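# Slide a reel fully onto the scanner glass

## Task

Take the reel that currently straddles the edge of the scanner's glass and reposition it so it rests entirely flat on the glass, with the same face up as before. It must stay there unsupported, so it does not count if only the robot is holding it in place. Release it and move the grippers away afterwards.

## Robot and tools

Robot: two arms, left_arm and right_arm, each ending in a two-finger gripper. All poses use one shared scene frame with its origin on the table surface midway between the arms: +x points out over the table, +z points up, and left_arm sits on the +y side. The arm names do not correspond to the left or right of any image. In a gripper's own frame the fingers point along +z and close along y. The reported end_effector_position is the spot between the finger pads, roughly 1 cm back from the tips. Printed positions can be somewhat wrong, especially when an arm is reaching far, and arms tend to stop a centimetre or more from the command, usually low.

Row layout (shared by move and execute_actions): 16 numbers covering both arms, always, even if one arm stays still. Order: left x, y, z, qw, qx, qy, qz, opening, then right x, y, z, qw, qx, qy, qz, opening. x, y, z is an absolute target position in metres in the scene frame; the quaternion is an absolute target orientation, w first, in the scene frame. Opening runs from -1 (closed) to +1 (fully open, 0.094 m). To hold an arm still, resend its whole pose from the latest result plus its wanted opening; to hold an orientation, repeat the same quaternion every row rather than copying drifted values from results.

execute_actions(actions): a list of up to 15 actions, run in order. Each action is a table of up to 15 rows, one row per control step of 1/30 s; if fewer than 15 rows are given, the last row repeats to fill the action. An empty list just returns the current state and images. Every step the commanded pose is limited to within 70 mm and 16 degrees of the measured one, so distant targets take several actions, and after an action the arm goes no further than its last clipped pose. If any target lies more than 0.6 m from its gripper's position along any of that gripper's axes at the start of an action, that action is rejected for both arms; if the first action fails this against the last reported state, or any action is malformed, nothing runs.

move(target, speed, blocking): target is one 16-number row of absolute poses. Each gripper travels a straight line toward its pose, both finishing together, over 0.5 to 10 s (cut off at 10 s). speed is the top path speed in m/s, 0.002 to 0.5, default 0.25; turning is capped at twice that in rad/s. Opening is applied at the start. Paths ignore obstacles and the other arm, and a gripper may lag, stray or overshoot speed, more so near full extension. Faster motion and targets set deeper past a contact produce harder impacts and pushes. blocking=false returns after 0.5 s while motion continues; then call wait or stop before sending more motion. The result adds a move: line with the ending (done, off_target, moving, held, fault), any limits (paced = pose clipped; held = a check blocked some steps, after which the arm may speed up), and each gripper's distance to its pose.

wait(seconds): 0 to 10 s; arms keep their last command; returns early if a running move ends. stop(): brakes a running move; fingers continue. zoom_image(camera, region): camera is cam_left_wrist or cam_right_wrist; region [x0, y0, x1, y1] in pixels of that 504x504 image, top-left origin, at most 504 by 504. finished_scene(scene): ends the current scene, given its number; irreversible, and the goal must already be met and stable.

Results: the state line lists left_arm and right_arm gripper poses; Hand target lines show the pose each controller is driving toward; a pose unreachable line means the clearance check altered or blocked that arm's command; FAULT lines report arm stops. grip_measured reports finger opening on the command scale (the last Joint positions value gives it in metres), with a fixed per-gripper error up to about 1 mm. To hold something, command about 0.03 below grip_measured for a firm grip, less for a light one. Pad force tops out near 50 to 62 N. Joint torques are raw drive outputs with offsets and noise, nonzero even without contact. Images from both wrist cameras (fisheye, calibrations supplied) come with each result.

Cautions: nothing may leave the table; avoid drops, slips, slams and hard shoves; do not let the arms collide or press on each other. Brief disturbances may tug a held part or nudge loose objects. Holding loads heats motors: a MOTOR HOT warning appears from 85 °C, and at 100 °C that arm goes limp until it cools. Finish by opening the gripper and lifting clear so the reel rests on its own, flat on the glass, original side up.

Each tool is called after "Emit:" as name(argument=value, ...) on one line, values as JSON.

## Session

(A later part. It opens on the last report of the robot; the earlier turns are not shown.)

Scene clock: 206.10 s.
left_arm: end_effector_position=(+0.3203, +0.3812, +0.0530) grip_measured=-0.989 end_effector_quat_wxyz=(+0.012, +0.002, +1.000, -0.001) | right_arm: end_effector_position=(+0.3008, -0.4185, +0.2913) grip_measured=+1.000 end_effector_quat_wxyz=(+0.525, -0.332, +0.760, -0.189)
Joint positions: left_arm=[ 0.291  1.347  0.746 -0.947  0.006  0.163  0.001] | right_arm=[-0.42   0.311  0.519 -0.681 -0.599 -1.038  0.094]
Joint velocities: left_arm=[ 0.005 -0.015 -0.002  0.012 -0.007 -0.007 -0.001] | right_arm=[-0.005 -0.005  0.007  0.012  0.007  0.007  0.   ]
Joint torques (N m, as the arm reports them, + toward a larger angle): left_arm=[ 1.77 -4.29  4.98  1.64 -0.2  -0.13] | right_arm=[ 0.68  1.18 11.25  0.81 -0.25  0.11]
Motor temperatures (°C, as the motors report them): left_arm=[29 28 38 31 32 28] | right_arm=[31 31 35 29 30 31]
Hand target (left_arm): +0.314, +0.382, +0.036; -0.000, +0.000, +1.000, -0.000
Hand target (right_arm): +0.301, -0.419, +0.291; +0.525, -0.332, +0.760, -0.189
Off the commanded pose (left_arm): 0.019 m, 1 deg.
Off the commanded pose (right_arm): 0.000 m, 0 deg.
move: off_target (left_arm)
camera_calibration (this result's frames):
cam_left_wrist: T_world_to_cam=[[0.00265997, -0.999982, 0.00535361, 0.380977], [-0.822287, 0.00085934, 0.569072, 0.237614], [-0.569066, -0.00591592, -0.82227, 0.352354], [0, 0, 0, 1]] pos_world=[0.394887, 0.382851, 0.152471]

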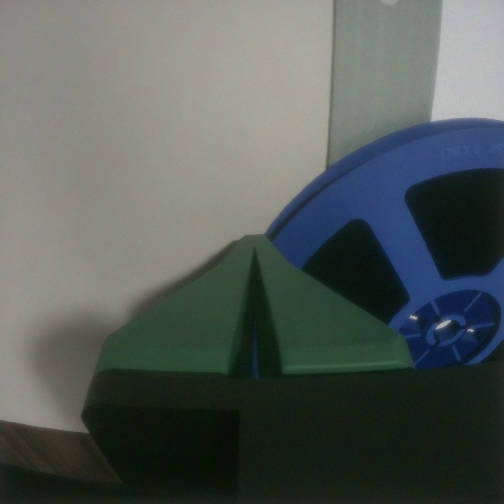

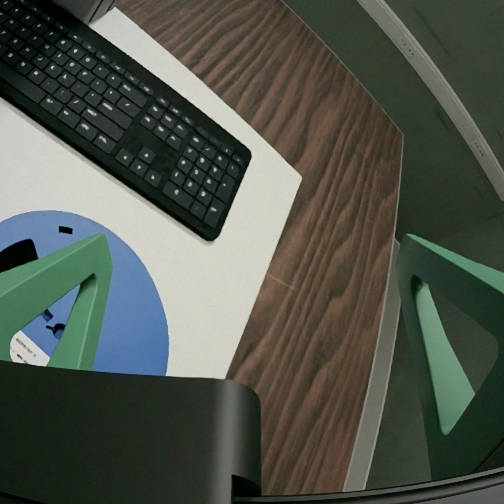

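Emit:
move(target=[0.315,0.382,0.10,0,0,1,0,1,0.3008,-0.4185,0.2913,0.525,-0.332,0.760,-0.189,1], speed=0.05)

Scene clock: 212.47 s.
left_arm: end_effector_position=(+0.2977, +0.3782, +0.0820) grip_measured=+1.000 end_effector_quat_wxyz=(-0.018, +0.002, +1.000, -0.004) | right_arm: end_effector_position=(+0.3008, -0.4185, +0.2913) grip_measured=+1.000 end_effector_quat_wxyz=(+0.525, -0.332, +0.760, -0.189)
Joint positions: left_arm=[ 0.291  1.275  0.77  -1.102  0.003  0.163  0.094] | right_arm=[-0.42   0.311  0.519 -0.681 -0.599 -1.038  0.094]
Joint velocities: left_arm=[-0.005 -0.005 -0.007  0.012 -0.022  0.037  0.   ] | right_arm=[-0.015  0.005  0.002  0.002  0.037  0.007  0.   ]
Joint torques (N m, as the arm reports them, + toward a larger angle): left_arm=[ 1.14 -7.1  10.29 -0.55 -0.06 -0.12] | right_arm=[ 0.74  1.14 11.26  0.84 -0.26  0.11]
Motor temperatures (°C, as the motors report them): left_arm=[29 28 38 31 32 28] | right_arm=[31 31 35 29 30 31]
Hand target (left_arm): +0.314, +0.382, +0.100; +0.000, +0.000, +1.000, +0.000
Hand target (right_arm): +0.301, -0.419, +0.291; +0.525, -0.332, +0.760, -0.189
Off the commanded pose (left_arm): 0.025 m, 2 deg.
Off the commanded pose (right_arm): 0.000 m, 0 deg.
move: off_target (left_arm)
camera_calibration (this result's frames):
cam_left_wrist: T_world_to_cam=[[0.00312356, -0.999933, 0.0111545, 0.377232], [-0.787346, 0.0044177, 0.616495, 0.186889], [-0.616503, -0.0107081, -0.78728, 0.376479], [0, 0, 0, 1]] pos_world=[0.378069, 0.380412, 0.17697]

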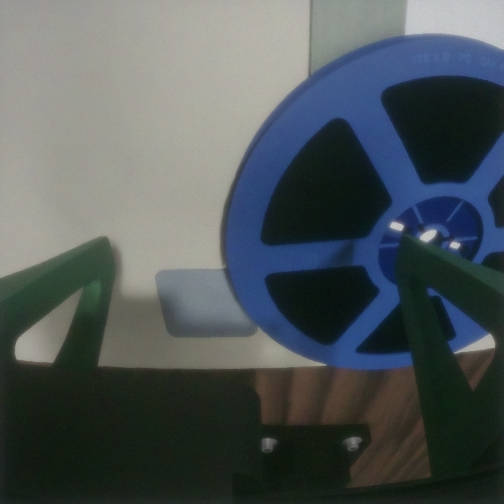

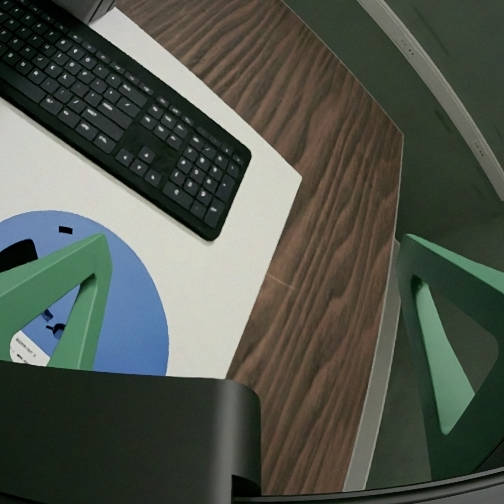

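Emit:
move(target=[0.19,0.375,0.08,0,0,1,0,-1,0.3008,-0.4185,0.2913,0.525,-0.332,0.760,-0.189,1], speed=0.08)

Scene clock: 221.47 s.
left_arm: end_effector_position=(+0.1993, +0.3738, +0.0846) grip_measured=-0.989 end_effector_quat_wxyz=(+0.014, -0.000, +1.000, +0.002) | right_arm: end_effector_position=(+0.3008, -0.4185, +0.2913) grip_measured=+1.000 end_effector_quat_wxyz=(+0.525, -0.332, +0.760, -0.189)
Joint positions: left_arm=[ 0.346  0.908  0.531 -1.167  0.002  0.213  0.001] | right_arm=[-0.42   0.311  0.519 -0.681 -0.599 -1.038  0.094]
Joint velocities: left_arm=[ 0.015 -0.015  0.002 -0.007  0.066  0.007  0.001] | right_arm=[-0.015  0.005  0.002 -0.002  0.022  0.022  0.   ]
Joint torques (N m, as the arm reports them, + toward a larger angle): left_arm=[ 1.46 -0.8   6.89 -0.35 -0.04 -0.1 ] | right_arm=[ 0.71  1.2  11.22  0.78 -0.25  0.11]
Motor temperatures (°C, as the motors report them): left_arm=[29 28 39 31 32 28] | right_arm=[31 31 35 29 30 31]
Hand target (left_arm): +0.190, +0.374, +0.080; -0.000, -0.000, +1.000, -0.000
Hand target (right_arm): +0.301, -0.419, +0.291; +0.525, -0.332, +0.760, -0.189
Off the commanded pose (left_arm): 0.010 m, 2 deg.
Off the commanded pose (right_arm): 0.000 m, 0 deg.
move: done
camera_calibration (this result's frames):
cam_left_wrist: T_world_to_cam=[[0.00734059, -0.999973, -0.000507344, 0.373317], [-0.824412, -0.00633898, 0.565954, 0.123526], [-0.565942, -0.00373617, -0.824437, 0.308235], [0, 0, 0, 1]] pos_world=[0.273539, 0.375242, 0.184399]

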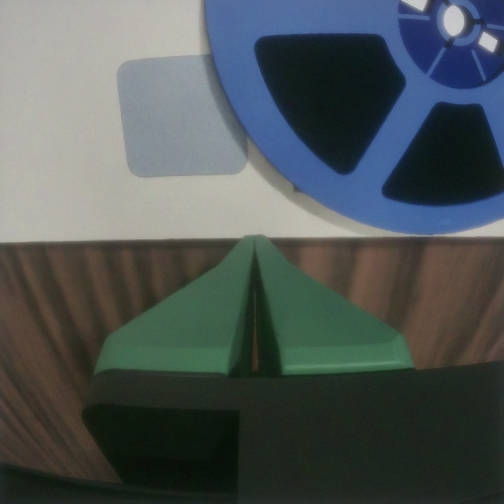

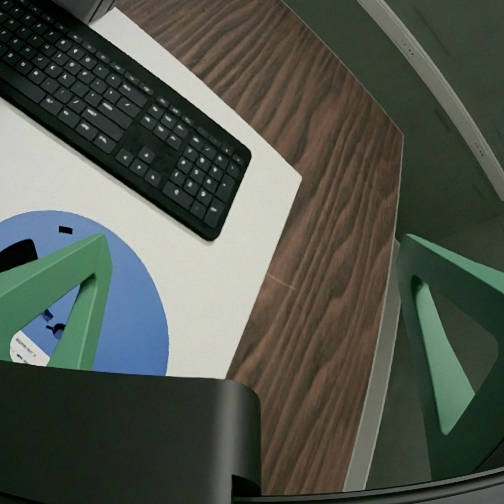

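Emit:
move(target=[0.235,0.395,0.07,0,0,1,0,-1,0.3008,-0.4185,0.2913,0.525,-0.332,0.760,-0.189,1], speed=0.08)

Emit:
move(target=[0.235,0.395,0.04,0,0,1,0,-1,0.3008,-0.4185,0.2913,0.525,-0.332,0.760,-0.189,1], speed=0.04)

Emit:
move(target=[0.32,0.25,0.04,0,0,1,0,-1,0.3008,-0.4185,0.2913,0.525,-0.332,0.760,-0.189,1], speed=0.05)

Scene clock: 232.87 s.
left_arm: end_effector_position=(+0.2099, +0.3858, +0.0559) grip_measured=-0.989 end_effector_quat_wxyz=(-0.029, +0.000, +1.000, -0.008) | right_arm: end_effector_position=(+0.3008, -0.4185, +0.2913) grip_measured=+1.000 end_effector_quat_wxyz=(+0.525, -0.332, +0.760, -0.189)
Joint positions: left_arm=[ 0.389  1.083  0.545 -1.094  0.001  0.257  0.001] | right_arm=[-0.42   0.311  0.519 -0.681 -0.599 -1.038  0.094]
Joint velocities: left_arm=[-0.005  0.005 -0.012 -0.002 -0.066  0.022 -0.001] | right_arm=[-0.005 -0.005 -0.007 -0.017 -0.007 -0.037  0.   ]
Joint torques (N m, as the arm reports them, + toward a larger angle): left_arm=[ 1.33 -1.97 10.25  0.96  0.01 -0.11] | right_arm=[ 0.77  1.11 11.3   0.82 -0.25  0.11]
Motor temperatures (°C, as the motors report them): left_arm=[29 28 39 31 31 28] | right_arm=[31 31 35 29 30 31]
Hand target (left_arm): +0.234, +0.395, +0.070; -0.000, +0.000, +1.000, +0.000
Hand target (right_arm): +0.301, -0.419, +0.291; +0.525, -0.332, +0.760, -0.189
Off the commanded pose (left_arm): 0.030 m, 3 deg.
Off the commanded pose (right_arm): 0.000 m, 0 deg.
move: off_target (left_arm)
camera_calibration (this result's frames):
cam_left_wrist: T_world_to_cam=[[0.00694096, -0.999794, 0.0190988, 0.384135], [-0.772713, 0.00676044, 0.63472, 0.128815], [-0.634718, -0.0191635, -0.772506, 0.308054], [0, 0, 0, 1]] pos_world=[0.292398, 0.389088, 0.148875]

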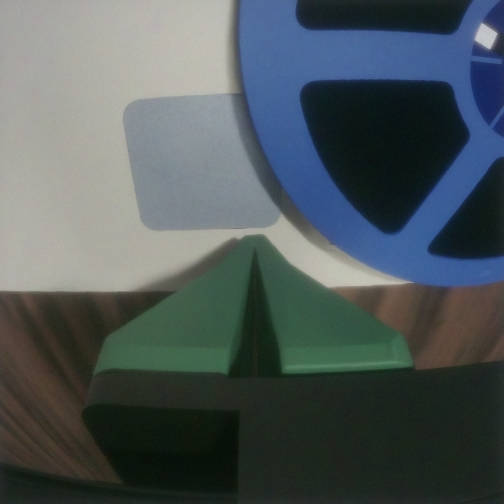

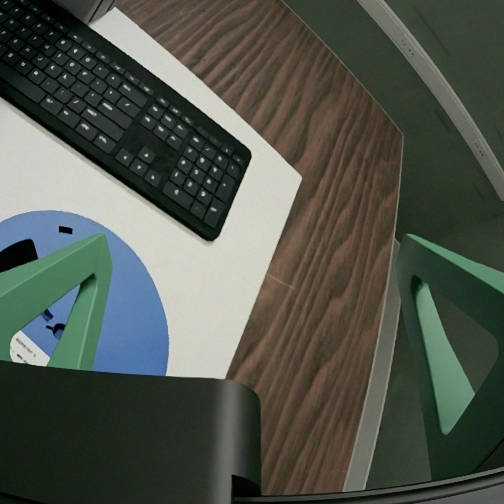

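Scene clock: 233.93 s.
left_arm: end_effector_position=(+0.2321, +0.3916, +0.0425) grip_measured=-0.989 end_effector_quat_wxyz=(-0.004, +0.000, +1.000, -0.002) | right_arm: end_effector_position=(+0.3008, -0.4185, +0.2913) grip_measured=+1.000 end_effector_quat_wxyz=(+0.525, -0.332, +0.760, -0.189)
Joint positions: left_arm=[ 0.389  1.143  0.545 -0.981  0.001  0.257  0.001] | right_arm=[-0.42   0.311  0.519 -0.681 -0.599 -1.038  0.094]
Joint velocities: left_arm=[-0.024 -0.024 -0.002 -0.002  0.066  0.051  0.   ] | right_arm=[ 0.005 -0.005 -0.007 -0.017  0.037 -0.11   0.   ]
Joint torques (N m, as the arm reports them, + toward a larger angle): left_arm=[ 0.69 -2.49  6.59  0.88 -0.03 -0.06] | right_arm=[ 0.57  1.13 11.29  0.84 -0.24  0.11]
Motor temperatures (°C, as the motors report them): left_arm=[29 28 38 31 31 28] | right_arm=[31 31 35 29 30 31]
Hand target (left_arm): +0.235, +0.395, +0.040; -0.000, -0.000, +1.000, +0.000
Hand target (right_arm): +0.301, -0.419, +0.291; +0.525, -0.332, +0.760, -0.189
Off the commanded pose (left_arm): 0.005 m, 0 deg.
Off the commanded pose (right_arm): 0.000 m, 0 deg.
move: done
camera_calibration (this result's frames):
cam_left_wrist: T_world_to_cam=[[0.00629555, -0.999963, 0.00588342, 0.390841], [-0.804457, -0.00156975, 0.594009, 0.166785], [-0.593978, -0.00847257, -0.804437, 0.299651], [0, 0, 0, 1]] pos_world=[0.309697, 0.393628, 0.139679]

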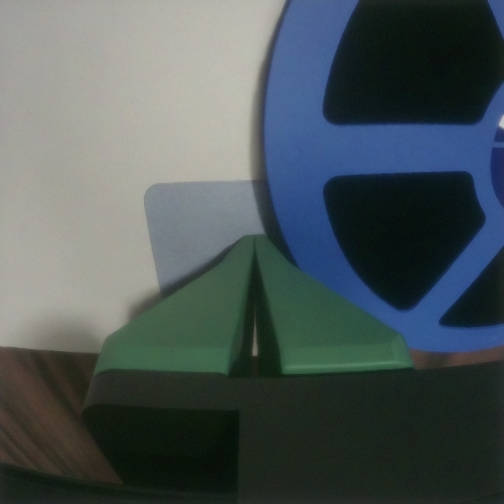

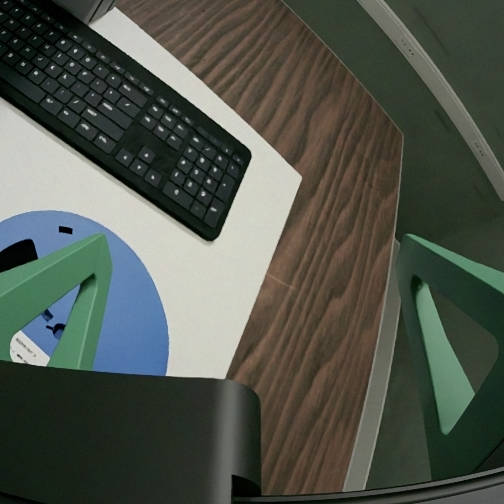

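Scene clock: 237.57 s.
left_arm: end_effector_position=(+0.3049, +0.2585, +0.0414) grip_measured=-0.989 end_effector_quat_wxyz=(-0.008, -0.001, +1.000, +0.005) | right_arm: end_effector_position=(+0.3008, -0.4185, +0.2913) grip_measured=+1.000 end_effector_quat_wxyz=(+0.525, -0.332, +0.760, -0.189)
Joint positions: left_arm=[-0.103  1.367  0.727 -0.948 -0.005 -0.238  0.001] | right_arm=[-0.42   0.311  0.519 -0.681 -0.599 -1.038  0.094]
Joint velocities: left_arm=[-0.015  0.005 -0.002 -0.007 -0.007 -0.007 -0.   ] | right_arm=[-0.005 -0.005  0.012 -0.007 -0.007  0.037  0.   ]
Joint torques (N m, as the arm reports them, + toward a larger angle): left_arm=[-0.18 -4.76  8.36  1.39  0.18 -0.22] | right_arm=[ 0.67  1.12 11.26  0.81 -0.25  0.1 ]
Motor temperatures (°C, as the motors report them): left_arm=[29 28 39 31 32 28] | right_arm=[31 31 36 29 30 31]
Hand target (left_arm): +0.321, +0.249, +0.040; +0.003, +0.000, +1.000, -0.000
Hand target (right_arm): +0.301, -0.419, +0.291; +0.525, -0.332, +0.760, -0.189
Off the commanded pose (left_arm): 0.017 m, 1 deg.
Off the commanded pose (right_arm): 0.000 m, 0 deg.
move: off_target (left_arm)
camera_calibration (this result's frames):
cam_left_wrist: T_world_to_cam=[[0.00885702, -0.99994, -0.00645268, 0.256995], [-0.799427, -0.0109571, 0.600663, 0.226438], [-0.600698, -0.000161639, -0.799476, 0.34054], [0, 0, 0, 1]] pos_world=[0.383306, 0.259515, 0.1379]

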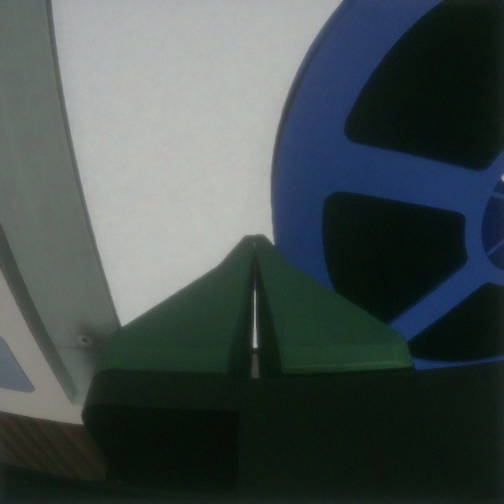

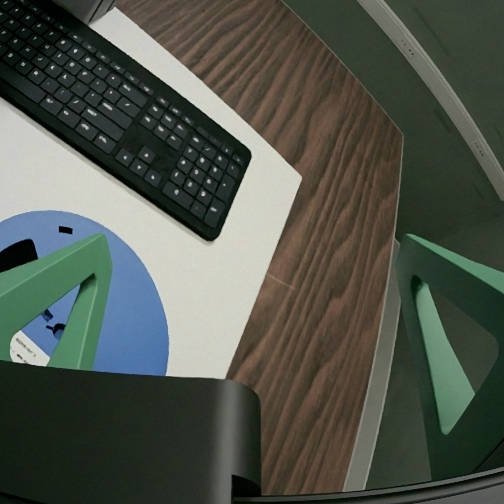

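Moved onto the glass. Lift and check overhead.

Emit:
move(target=[0.25,0.3,0.5,0.2,0,0.98,0,-1,0.3008,-0.4185,0.2913,0.525,-0.332,0.760,-0.189,1])

Scene clock: 242.57 s.
left_arm: end_effector_position=(+0.2471, +0.2978, +0.4880) grip_measured=-0.989 end_effector_quat_wxyz=(+0.278, -0.001, +0.960, -0.016) | right_arm: end_effector_position=(+0.3008, -0.4185, +0.2913) grip_measured=+1.000 end_effector_quat_wxyz=(+0.525, -0.332, +0.760, -0.189)
Joint positions: left_arm=[-0.045  0.841  1.513 -1.682 -0.065 -0.162  0.001] | right_arm=[-0.42   0.311  0.519 -0.681 -0.599 -1.038  0.094]
Joint velocities: left_arm=[ 0.005  0.015  0.007 -0.022  0.007  0.022 -0.   ] | right_arm=[-0.015  0.005  0.007  0.012 -0.022  0.022  0.   ]
Joint torques (N m, as the arm reports them, + toward a larger angle): left_arm=[ 1.6   1.05  9.64  0.55  0.07 -0.06] | right_arm=[ 0.71  1.21 11.26  0.82 -0.25  0.11]
Motor temperatures (°C, as the motors report them): left_arm=[29 28 39 31 32 28] | right_arm=[31 31 36 29 30 31]
Hand target (left_arm): +0.245, +0.301, +0.499; +0.283, -0.001, +0.959, -0.014
Hand target (right_arm): +0.301, -0.419, +0.291; +0.525, -0.332, +0.760, -0.189
Off the commanded pose (left_arm): 0.013 m, 9 deg.
Off the commanded pose (right_arm): 0.000 m, 0 deg.
joint sent to its limit (left arm) — the command would take joint 4 (wrist pitch) past its lower limit, so that joint was sent only as far as its limit.
move: off_target (left_arm)
camera_calibration (this result's frames):
cam_left_wrist: T_world_to_cam=[[-0.00182141, -0.999304, 0.0372687, 0.280792], [-0.997859, 0.0042527, 0.0652619, 0.218193], [-0.0653749, -0.0370701, -0.997172, 0.638113], [0, 0, 0, 1]] pos_world=[0.259954, 0.303323, 0.611604]

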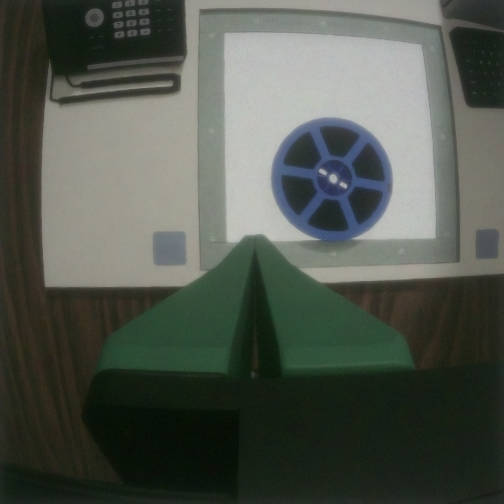

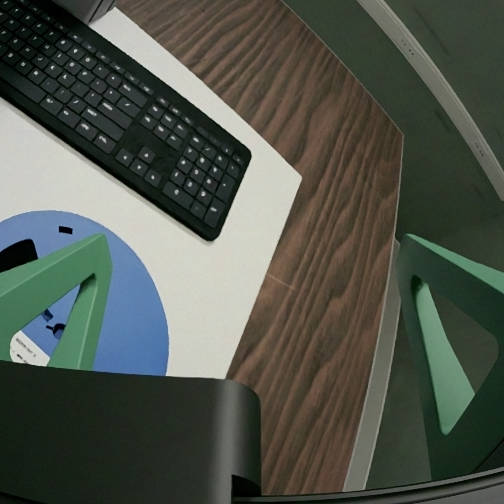

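Emit:
move(target=[0.215,0.17,0.08,0,0,1,0,-1,0.3008,-0.4185,0.2913,0.525,-0.332,0.760,-0.189,1])

Emit:
move(target=[0.215,0.17,0.04,0,0,1,0,-1,0.3008,-0.4185,0.2913,0.525,-0.332,0.760,-0.189,1], speed=0.04)

Emit:
move(target=[0.305,0.17,0.04,0,0,1,0,-1,0.3008,-0.4185,0.2913,0.525,-0.332,0.760,-0.189,1], speed=0.05)

Emit:
move(target=[0.25,0.3,0.5,0.2,0,0.98,0,-1,0.3008,-0.4185,0.2913,0.525,-0.332,0.760,-0.189,1])

Scene clock: 253.63 s.
left_arm: end_effector_position=(+0.2209, +0.1707, +0.0821) grip_measured=-0.989 end_effector_quat_wxyz=(-0.003, +0.005, +1.000, +0.004) | right_arm: end_effector_position=(+0.3008, -0.4185, +0.2913) grip_measured=+1.000 end_effector_quat_wxyz=(+0.525, -0.332, +0.760, -0.189)
Joint positions: left_arm=[-0.496  1.173  0.688 -1.095 -0.003 -0.619  0.001] | right_arm=[-0.42   0.311  0.519 -0.681 -0.599 -1.038  0.094]
Joint velocities: left_arm=[ 0.005  0.005  0.002 -0.017  0.051 -0.066 -0.   ] | right_arm=[-0.024  0.005  0.007 -0.002 -0.007 -0.022  0.   ]
Joint torques (N m, as the arm reports them, + toward a larger angle): left_arm=[-0.11 -5.07  6.42  0.86  0.08 -0.18] | right_arm=[ 0.47  1.18 11.26  0.8  -0.26  0.11]
Motor temperatures (°C, as the motors report them): left_arm=[29 28 40 31 31 28] | right_arm=[31 31 36 29 30 31]
Hand target (left_arm): +0.220, +0.168, +0.080; +0.002, +0.003, +1.000, -0.001
Hand target (right_arm): +0.301, -0.419, +0.291; +0.525, -0.332, +0.760, -0.189
Off the commanded pose (left_arm): 0.006 m, 1 deg.
Off the commanded pose (right_arm): 0.000 m, 0 deg.
move: done
camera_calibration (this result's frames):
cam_left_wrist: T_world_to_cam=[[-0.00253194, -0.999986, -0.00474417, 0.172539], [-0.805469, -0.000772186, 0.592637, 0.134142], [-0.592632, 0.0053218, -0.805455, 0.320394], [0, 0, 0, 1]] pos_world=[0.29836, 0.170935, 0.179384]

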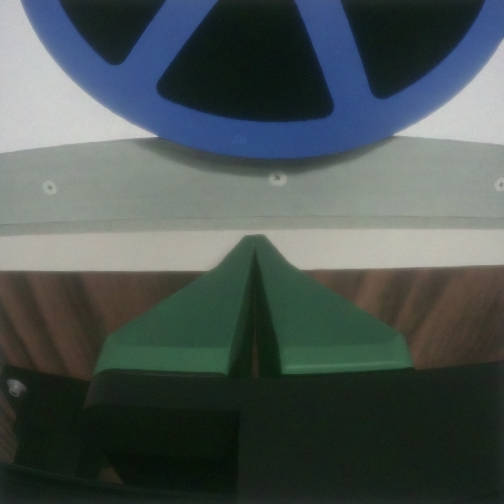

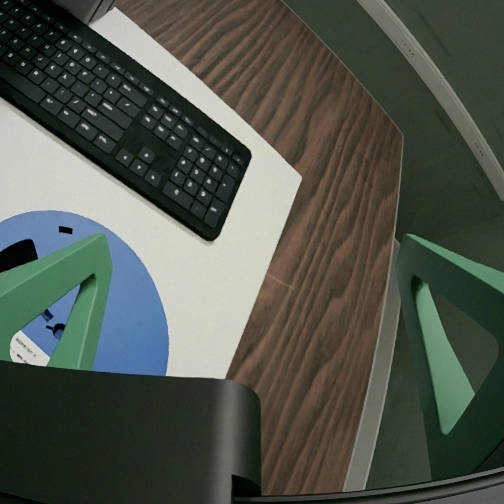

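Scene clock: 255.00 s.
left_arm: end_effector_position=(+0.2192, +0.1712, +0.0472) grip_measured=-0.989 end_effector_quat_wxyz=(+0.004, -0.001, +1.000, -0.001) | right_arm: end_effector_position=(+0.3008, -0.4185, +0.2913) grip_measured=+1.000 end_effector_quat_wxyz=(+0.525, -0.332, +0.760, -0.189)
Joint positions: left_arm=[-0.498  1.22   0.617 -0.961 -0.003 -0.631  0.001] | right_arm=[-0.42   0.311  0.519 -0.681 -0.599 -1.038  0.094]
Joint velocities: left_arm=[-0.015 -0.005 -0.007  0.012 -0.095 -0.081 -0.002] | right_arm=[-0.015  0.005 -0.012  0.002 -0.022 -0.007  0.   ]
Joint torques (N m, as the arm reports them, + toward a larger angle): left_arm=[ 0.48 -3.28  5.71  1.14  0.04 -0.25] | right_arm=[ 0.7   1.05 11.26  0.87 -0.26  0.11]
Motor temperatures (°C, as the motors report them): left_arm=[29 28 40 31 31 28] | right_arm=[31 31 36 29 30 31]
Hand target (left_arm): +0.215, +0.170, +0.040; -0.000, +0.000, +1.000, +0.000
Hand target (right_arm): +0.301, -0.419, +0.291; +0.525, -0.332, +0.760, -0.189
Off the commanded pose (left_arm): 0.008 m, 0 deg.
Off the commanded pose (right_arm): 0.000 m, 0 deg.
move: done
camera_calibration (this result's frames):
cam_left_wrist: T_world_to_cam=[[0.00814944, -0.999955, 0.00481138, 0.170073], [-0.812765, -0.00382075, 0.582579, 0.156045], [-0.582534, -0.00865821, -0.81276, 0.291834], [0, 0, 0, 1]] pos_world=[0.295446, 0.173188, 0.145464]

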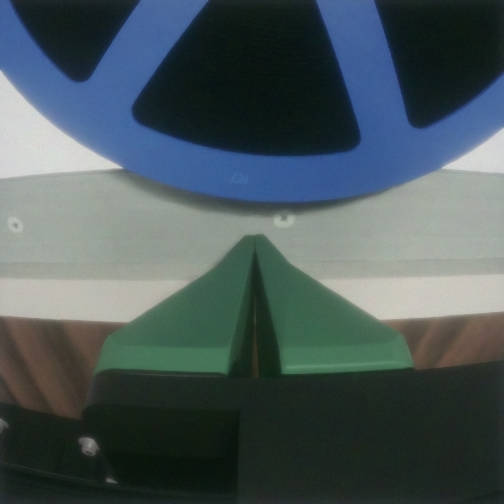

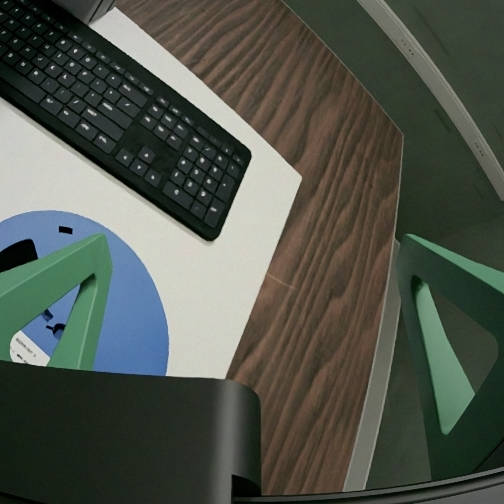

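Scene clock: 257.03 s.
left_arm: end_effector_position=(+0.2848, +0.1773, +0.0415) grip_measured=-0.989 end_effector_quat_wxyz=(-0.013, +0.001, +1.000, +0.007) | right_arm: end_effector_position=(+0.3008, -0.4185, +0.2913) grip_measured=+1.000 end_effector_quat_wxyz=(+0.525, -0.332, +0.760, -0.189)
Joint positions: left_arm=[-0.362  1.402  0.762 -0.961 -0.001 -0.492  0.001] | right_arm=[-0.42   0.311  0.519 -0.681 -0.599 -1.038  0.094]
Joint velocities: left_arm=[-0.015 -0.005 -0.002  0.007 -0.007  0.022  0.001] | right_arm=[ 0.005 -0.005  0.017 -0.012  0.007  0.051  0.   ]
Joint torques (N m, as the arm reports them, + toward a larger angle): left_arm=[ 1.69 -5.15  8.77  1.5   0.03 -0.02] | right_arm=[ 0.84  1.12 11.28  0.8  -0.25  0.11]
Motor temperatures (°C, as the motors report them): left_arm=[29 28 40 31 31 28] | right_arm=[31 31 36 29 30 31]
Hand target (left_arm): +0.304, +0.171, +0.041; -0.001, -0.000, +1.000, +0.001
Hand target (right_arm): +0.301, -0.419, +0.291; +0.525, -0.332, +0.760, -0.189
Off the commanded pose (left_arm): 0.022 m, 2 deg.
Off the commanded pose (right_arm): 0.000 m, 0 deg.
move: off_target (left_arm)
camera_calibration (this result's frames):
cam_left_wrist: T_world_to_cam=[[0.00498202, -0.999913, -0.0122231, 0.177262], [-0.792942, -0.0113976, 0.60919, 0.207266], [-0.609277, 0.0066572, -0.79293, 0.32959], [0, 0, 0, 1]] pos_world=[0.364278, 0.177415, 0.137244]

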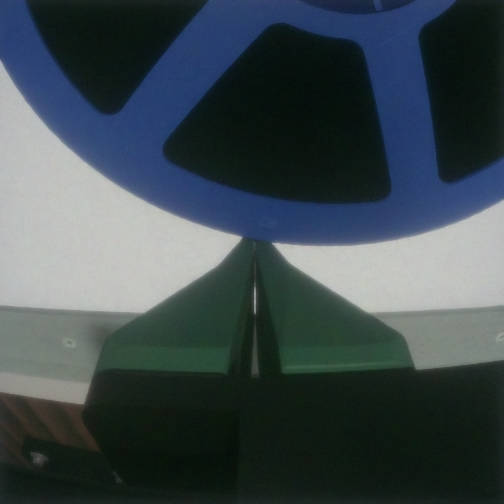

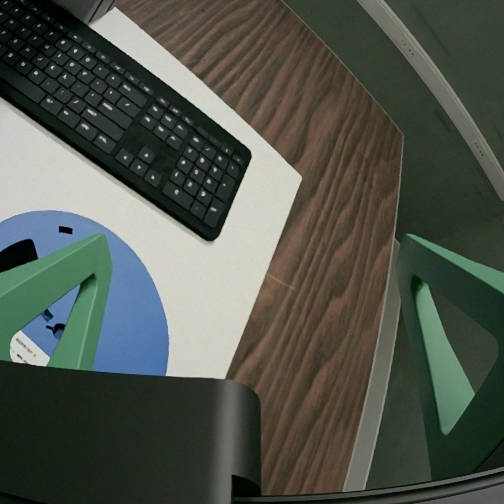

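Scene clock: 259.50 s.
left_arm: end_effector_position=(+0.2469, +0.2992, +0.4874) grip_measured=-0.989 end_effector_quat_wxyz=(+0.278, -0.002, +0.961, -0.014) | right_arm: end_effector_position=(+0.3008, -0.4185, +0.2913) grip_measured=+1.000 end_effector_quat_wxyz=(+0.525, -0.332, +0.760, -0.189)
Joint positions: left_arm=[-0.04   0.84   1.511 -1.682 -0.066 -0.158  0.001] | right_arm=[-0.42   0.311  0.519 -0.681 -0.599 -1.038  0.094]
Joint velocities: left_arm=[-0.015 -0.024 -0.007 -0.007  0.007  0.125 -0.   ] | right_arm=[-0.005 -0.005  0.002  0.022 -0.037 -0.051  0.   ]
Joint torques (N m, as the arm reports them, + toward a larger angle): left_arm=[ 1.07  0.74  9.87  0.59  0.06 -0.08] | right_arm=[ 0.56  1.18 11.22  0.81 -0.26  0.11]
Motor temperatures (°C, as the motors report them): left_arm=[29 28 40 31 31 28] | right_arm=[31 31 36 29 30 31]
Hand target (left_arm): +0.245, +0.302, +0.500; +0.283, -0.001, +0.959, -0.013
Hand target (right_arm): +0.301, -0.419, +0.291; +0.525, -0.332, +0.760, -0.189
Off the commanded pose (left_arm): 0.013 m, 9 deg.
Off the commanded pose (right_arm): 0.000 m, 0 deg.
joint sent to its limit (left arm) — the command would take joint 4 (wrist pitch) past its lower limit, so that joint was sent only as far as its limit.
move: off_target (left_arm)
camera_calibration (this result's frames):
cam_left_wrist: T_world_to_cam=[[0.0000150723, -0.999413, 0.0342613, 0.283275], [-0.997831, 0.0022404, 0.0657921, 0.218394], [-0.0658303, -0.034188, -0.997245, 0.636891], [0, 0, 0, 1]] pos_world=[0.259843, 0.304393, 0.611062]

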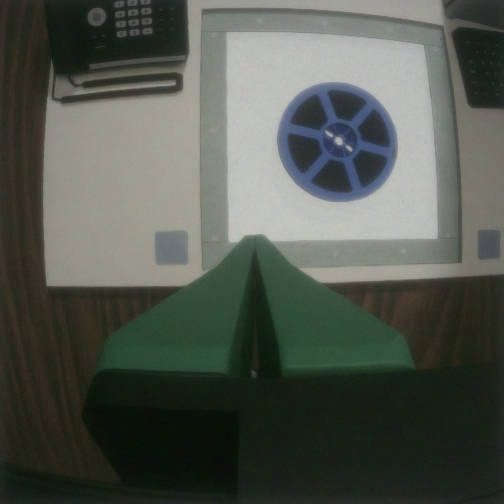

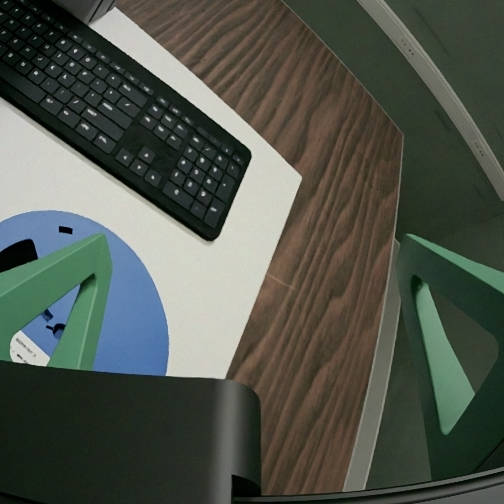

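Fully on the glass.

Emit:
finished_scene(scene=1)

The scene is finished: the task was done.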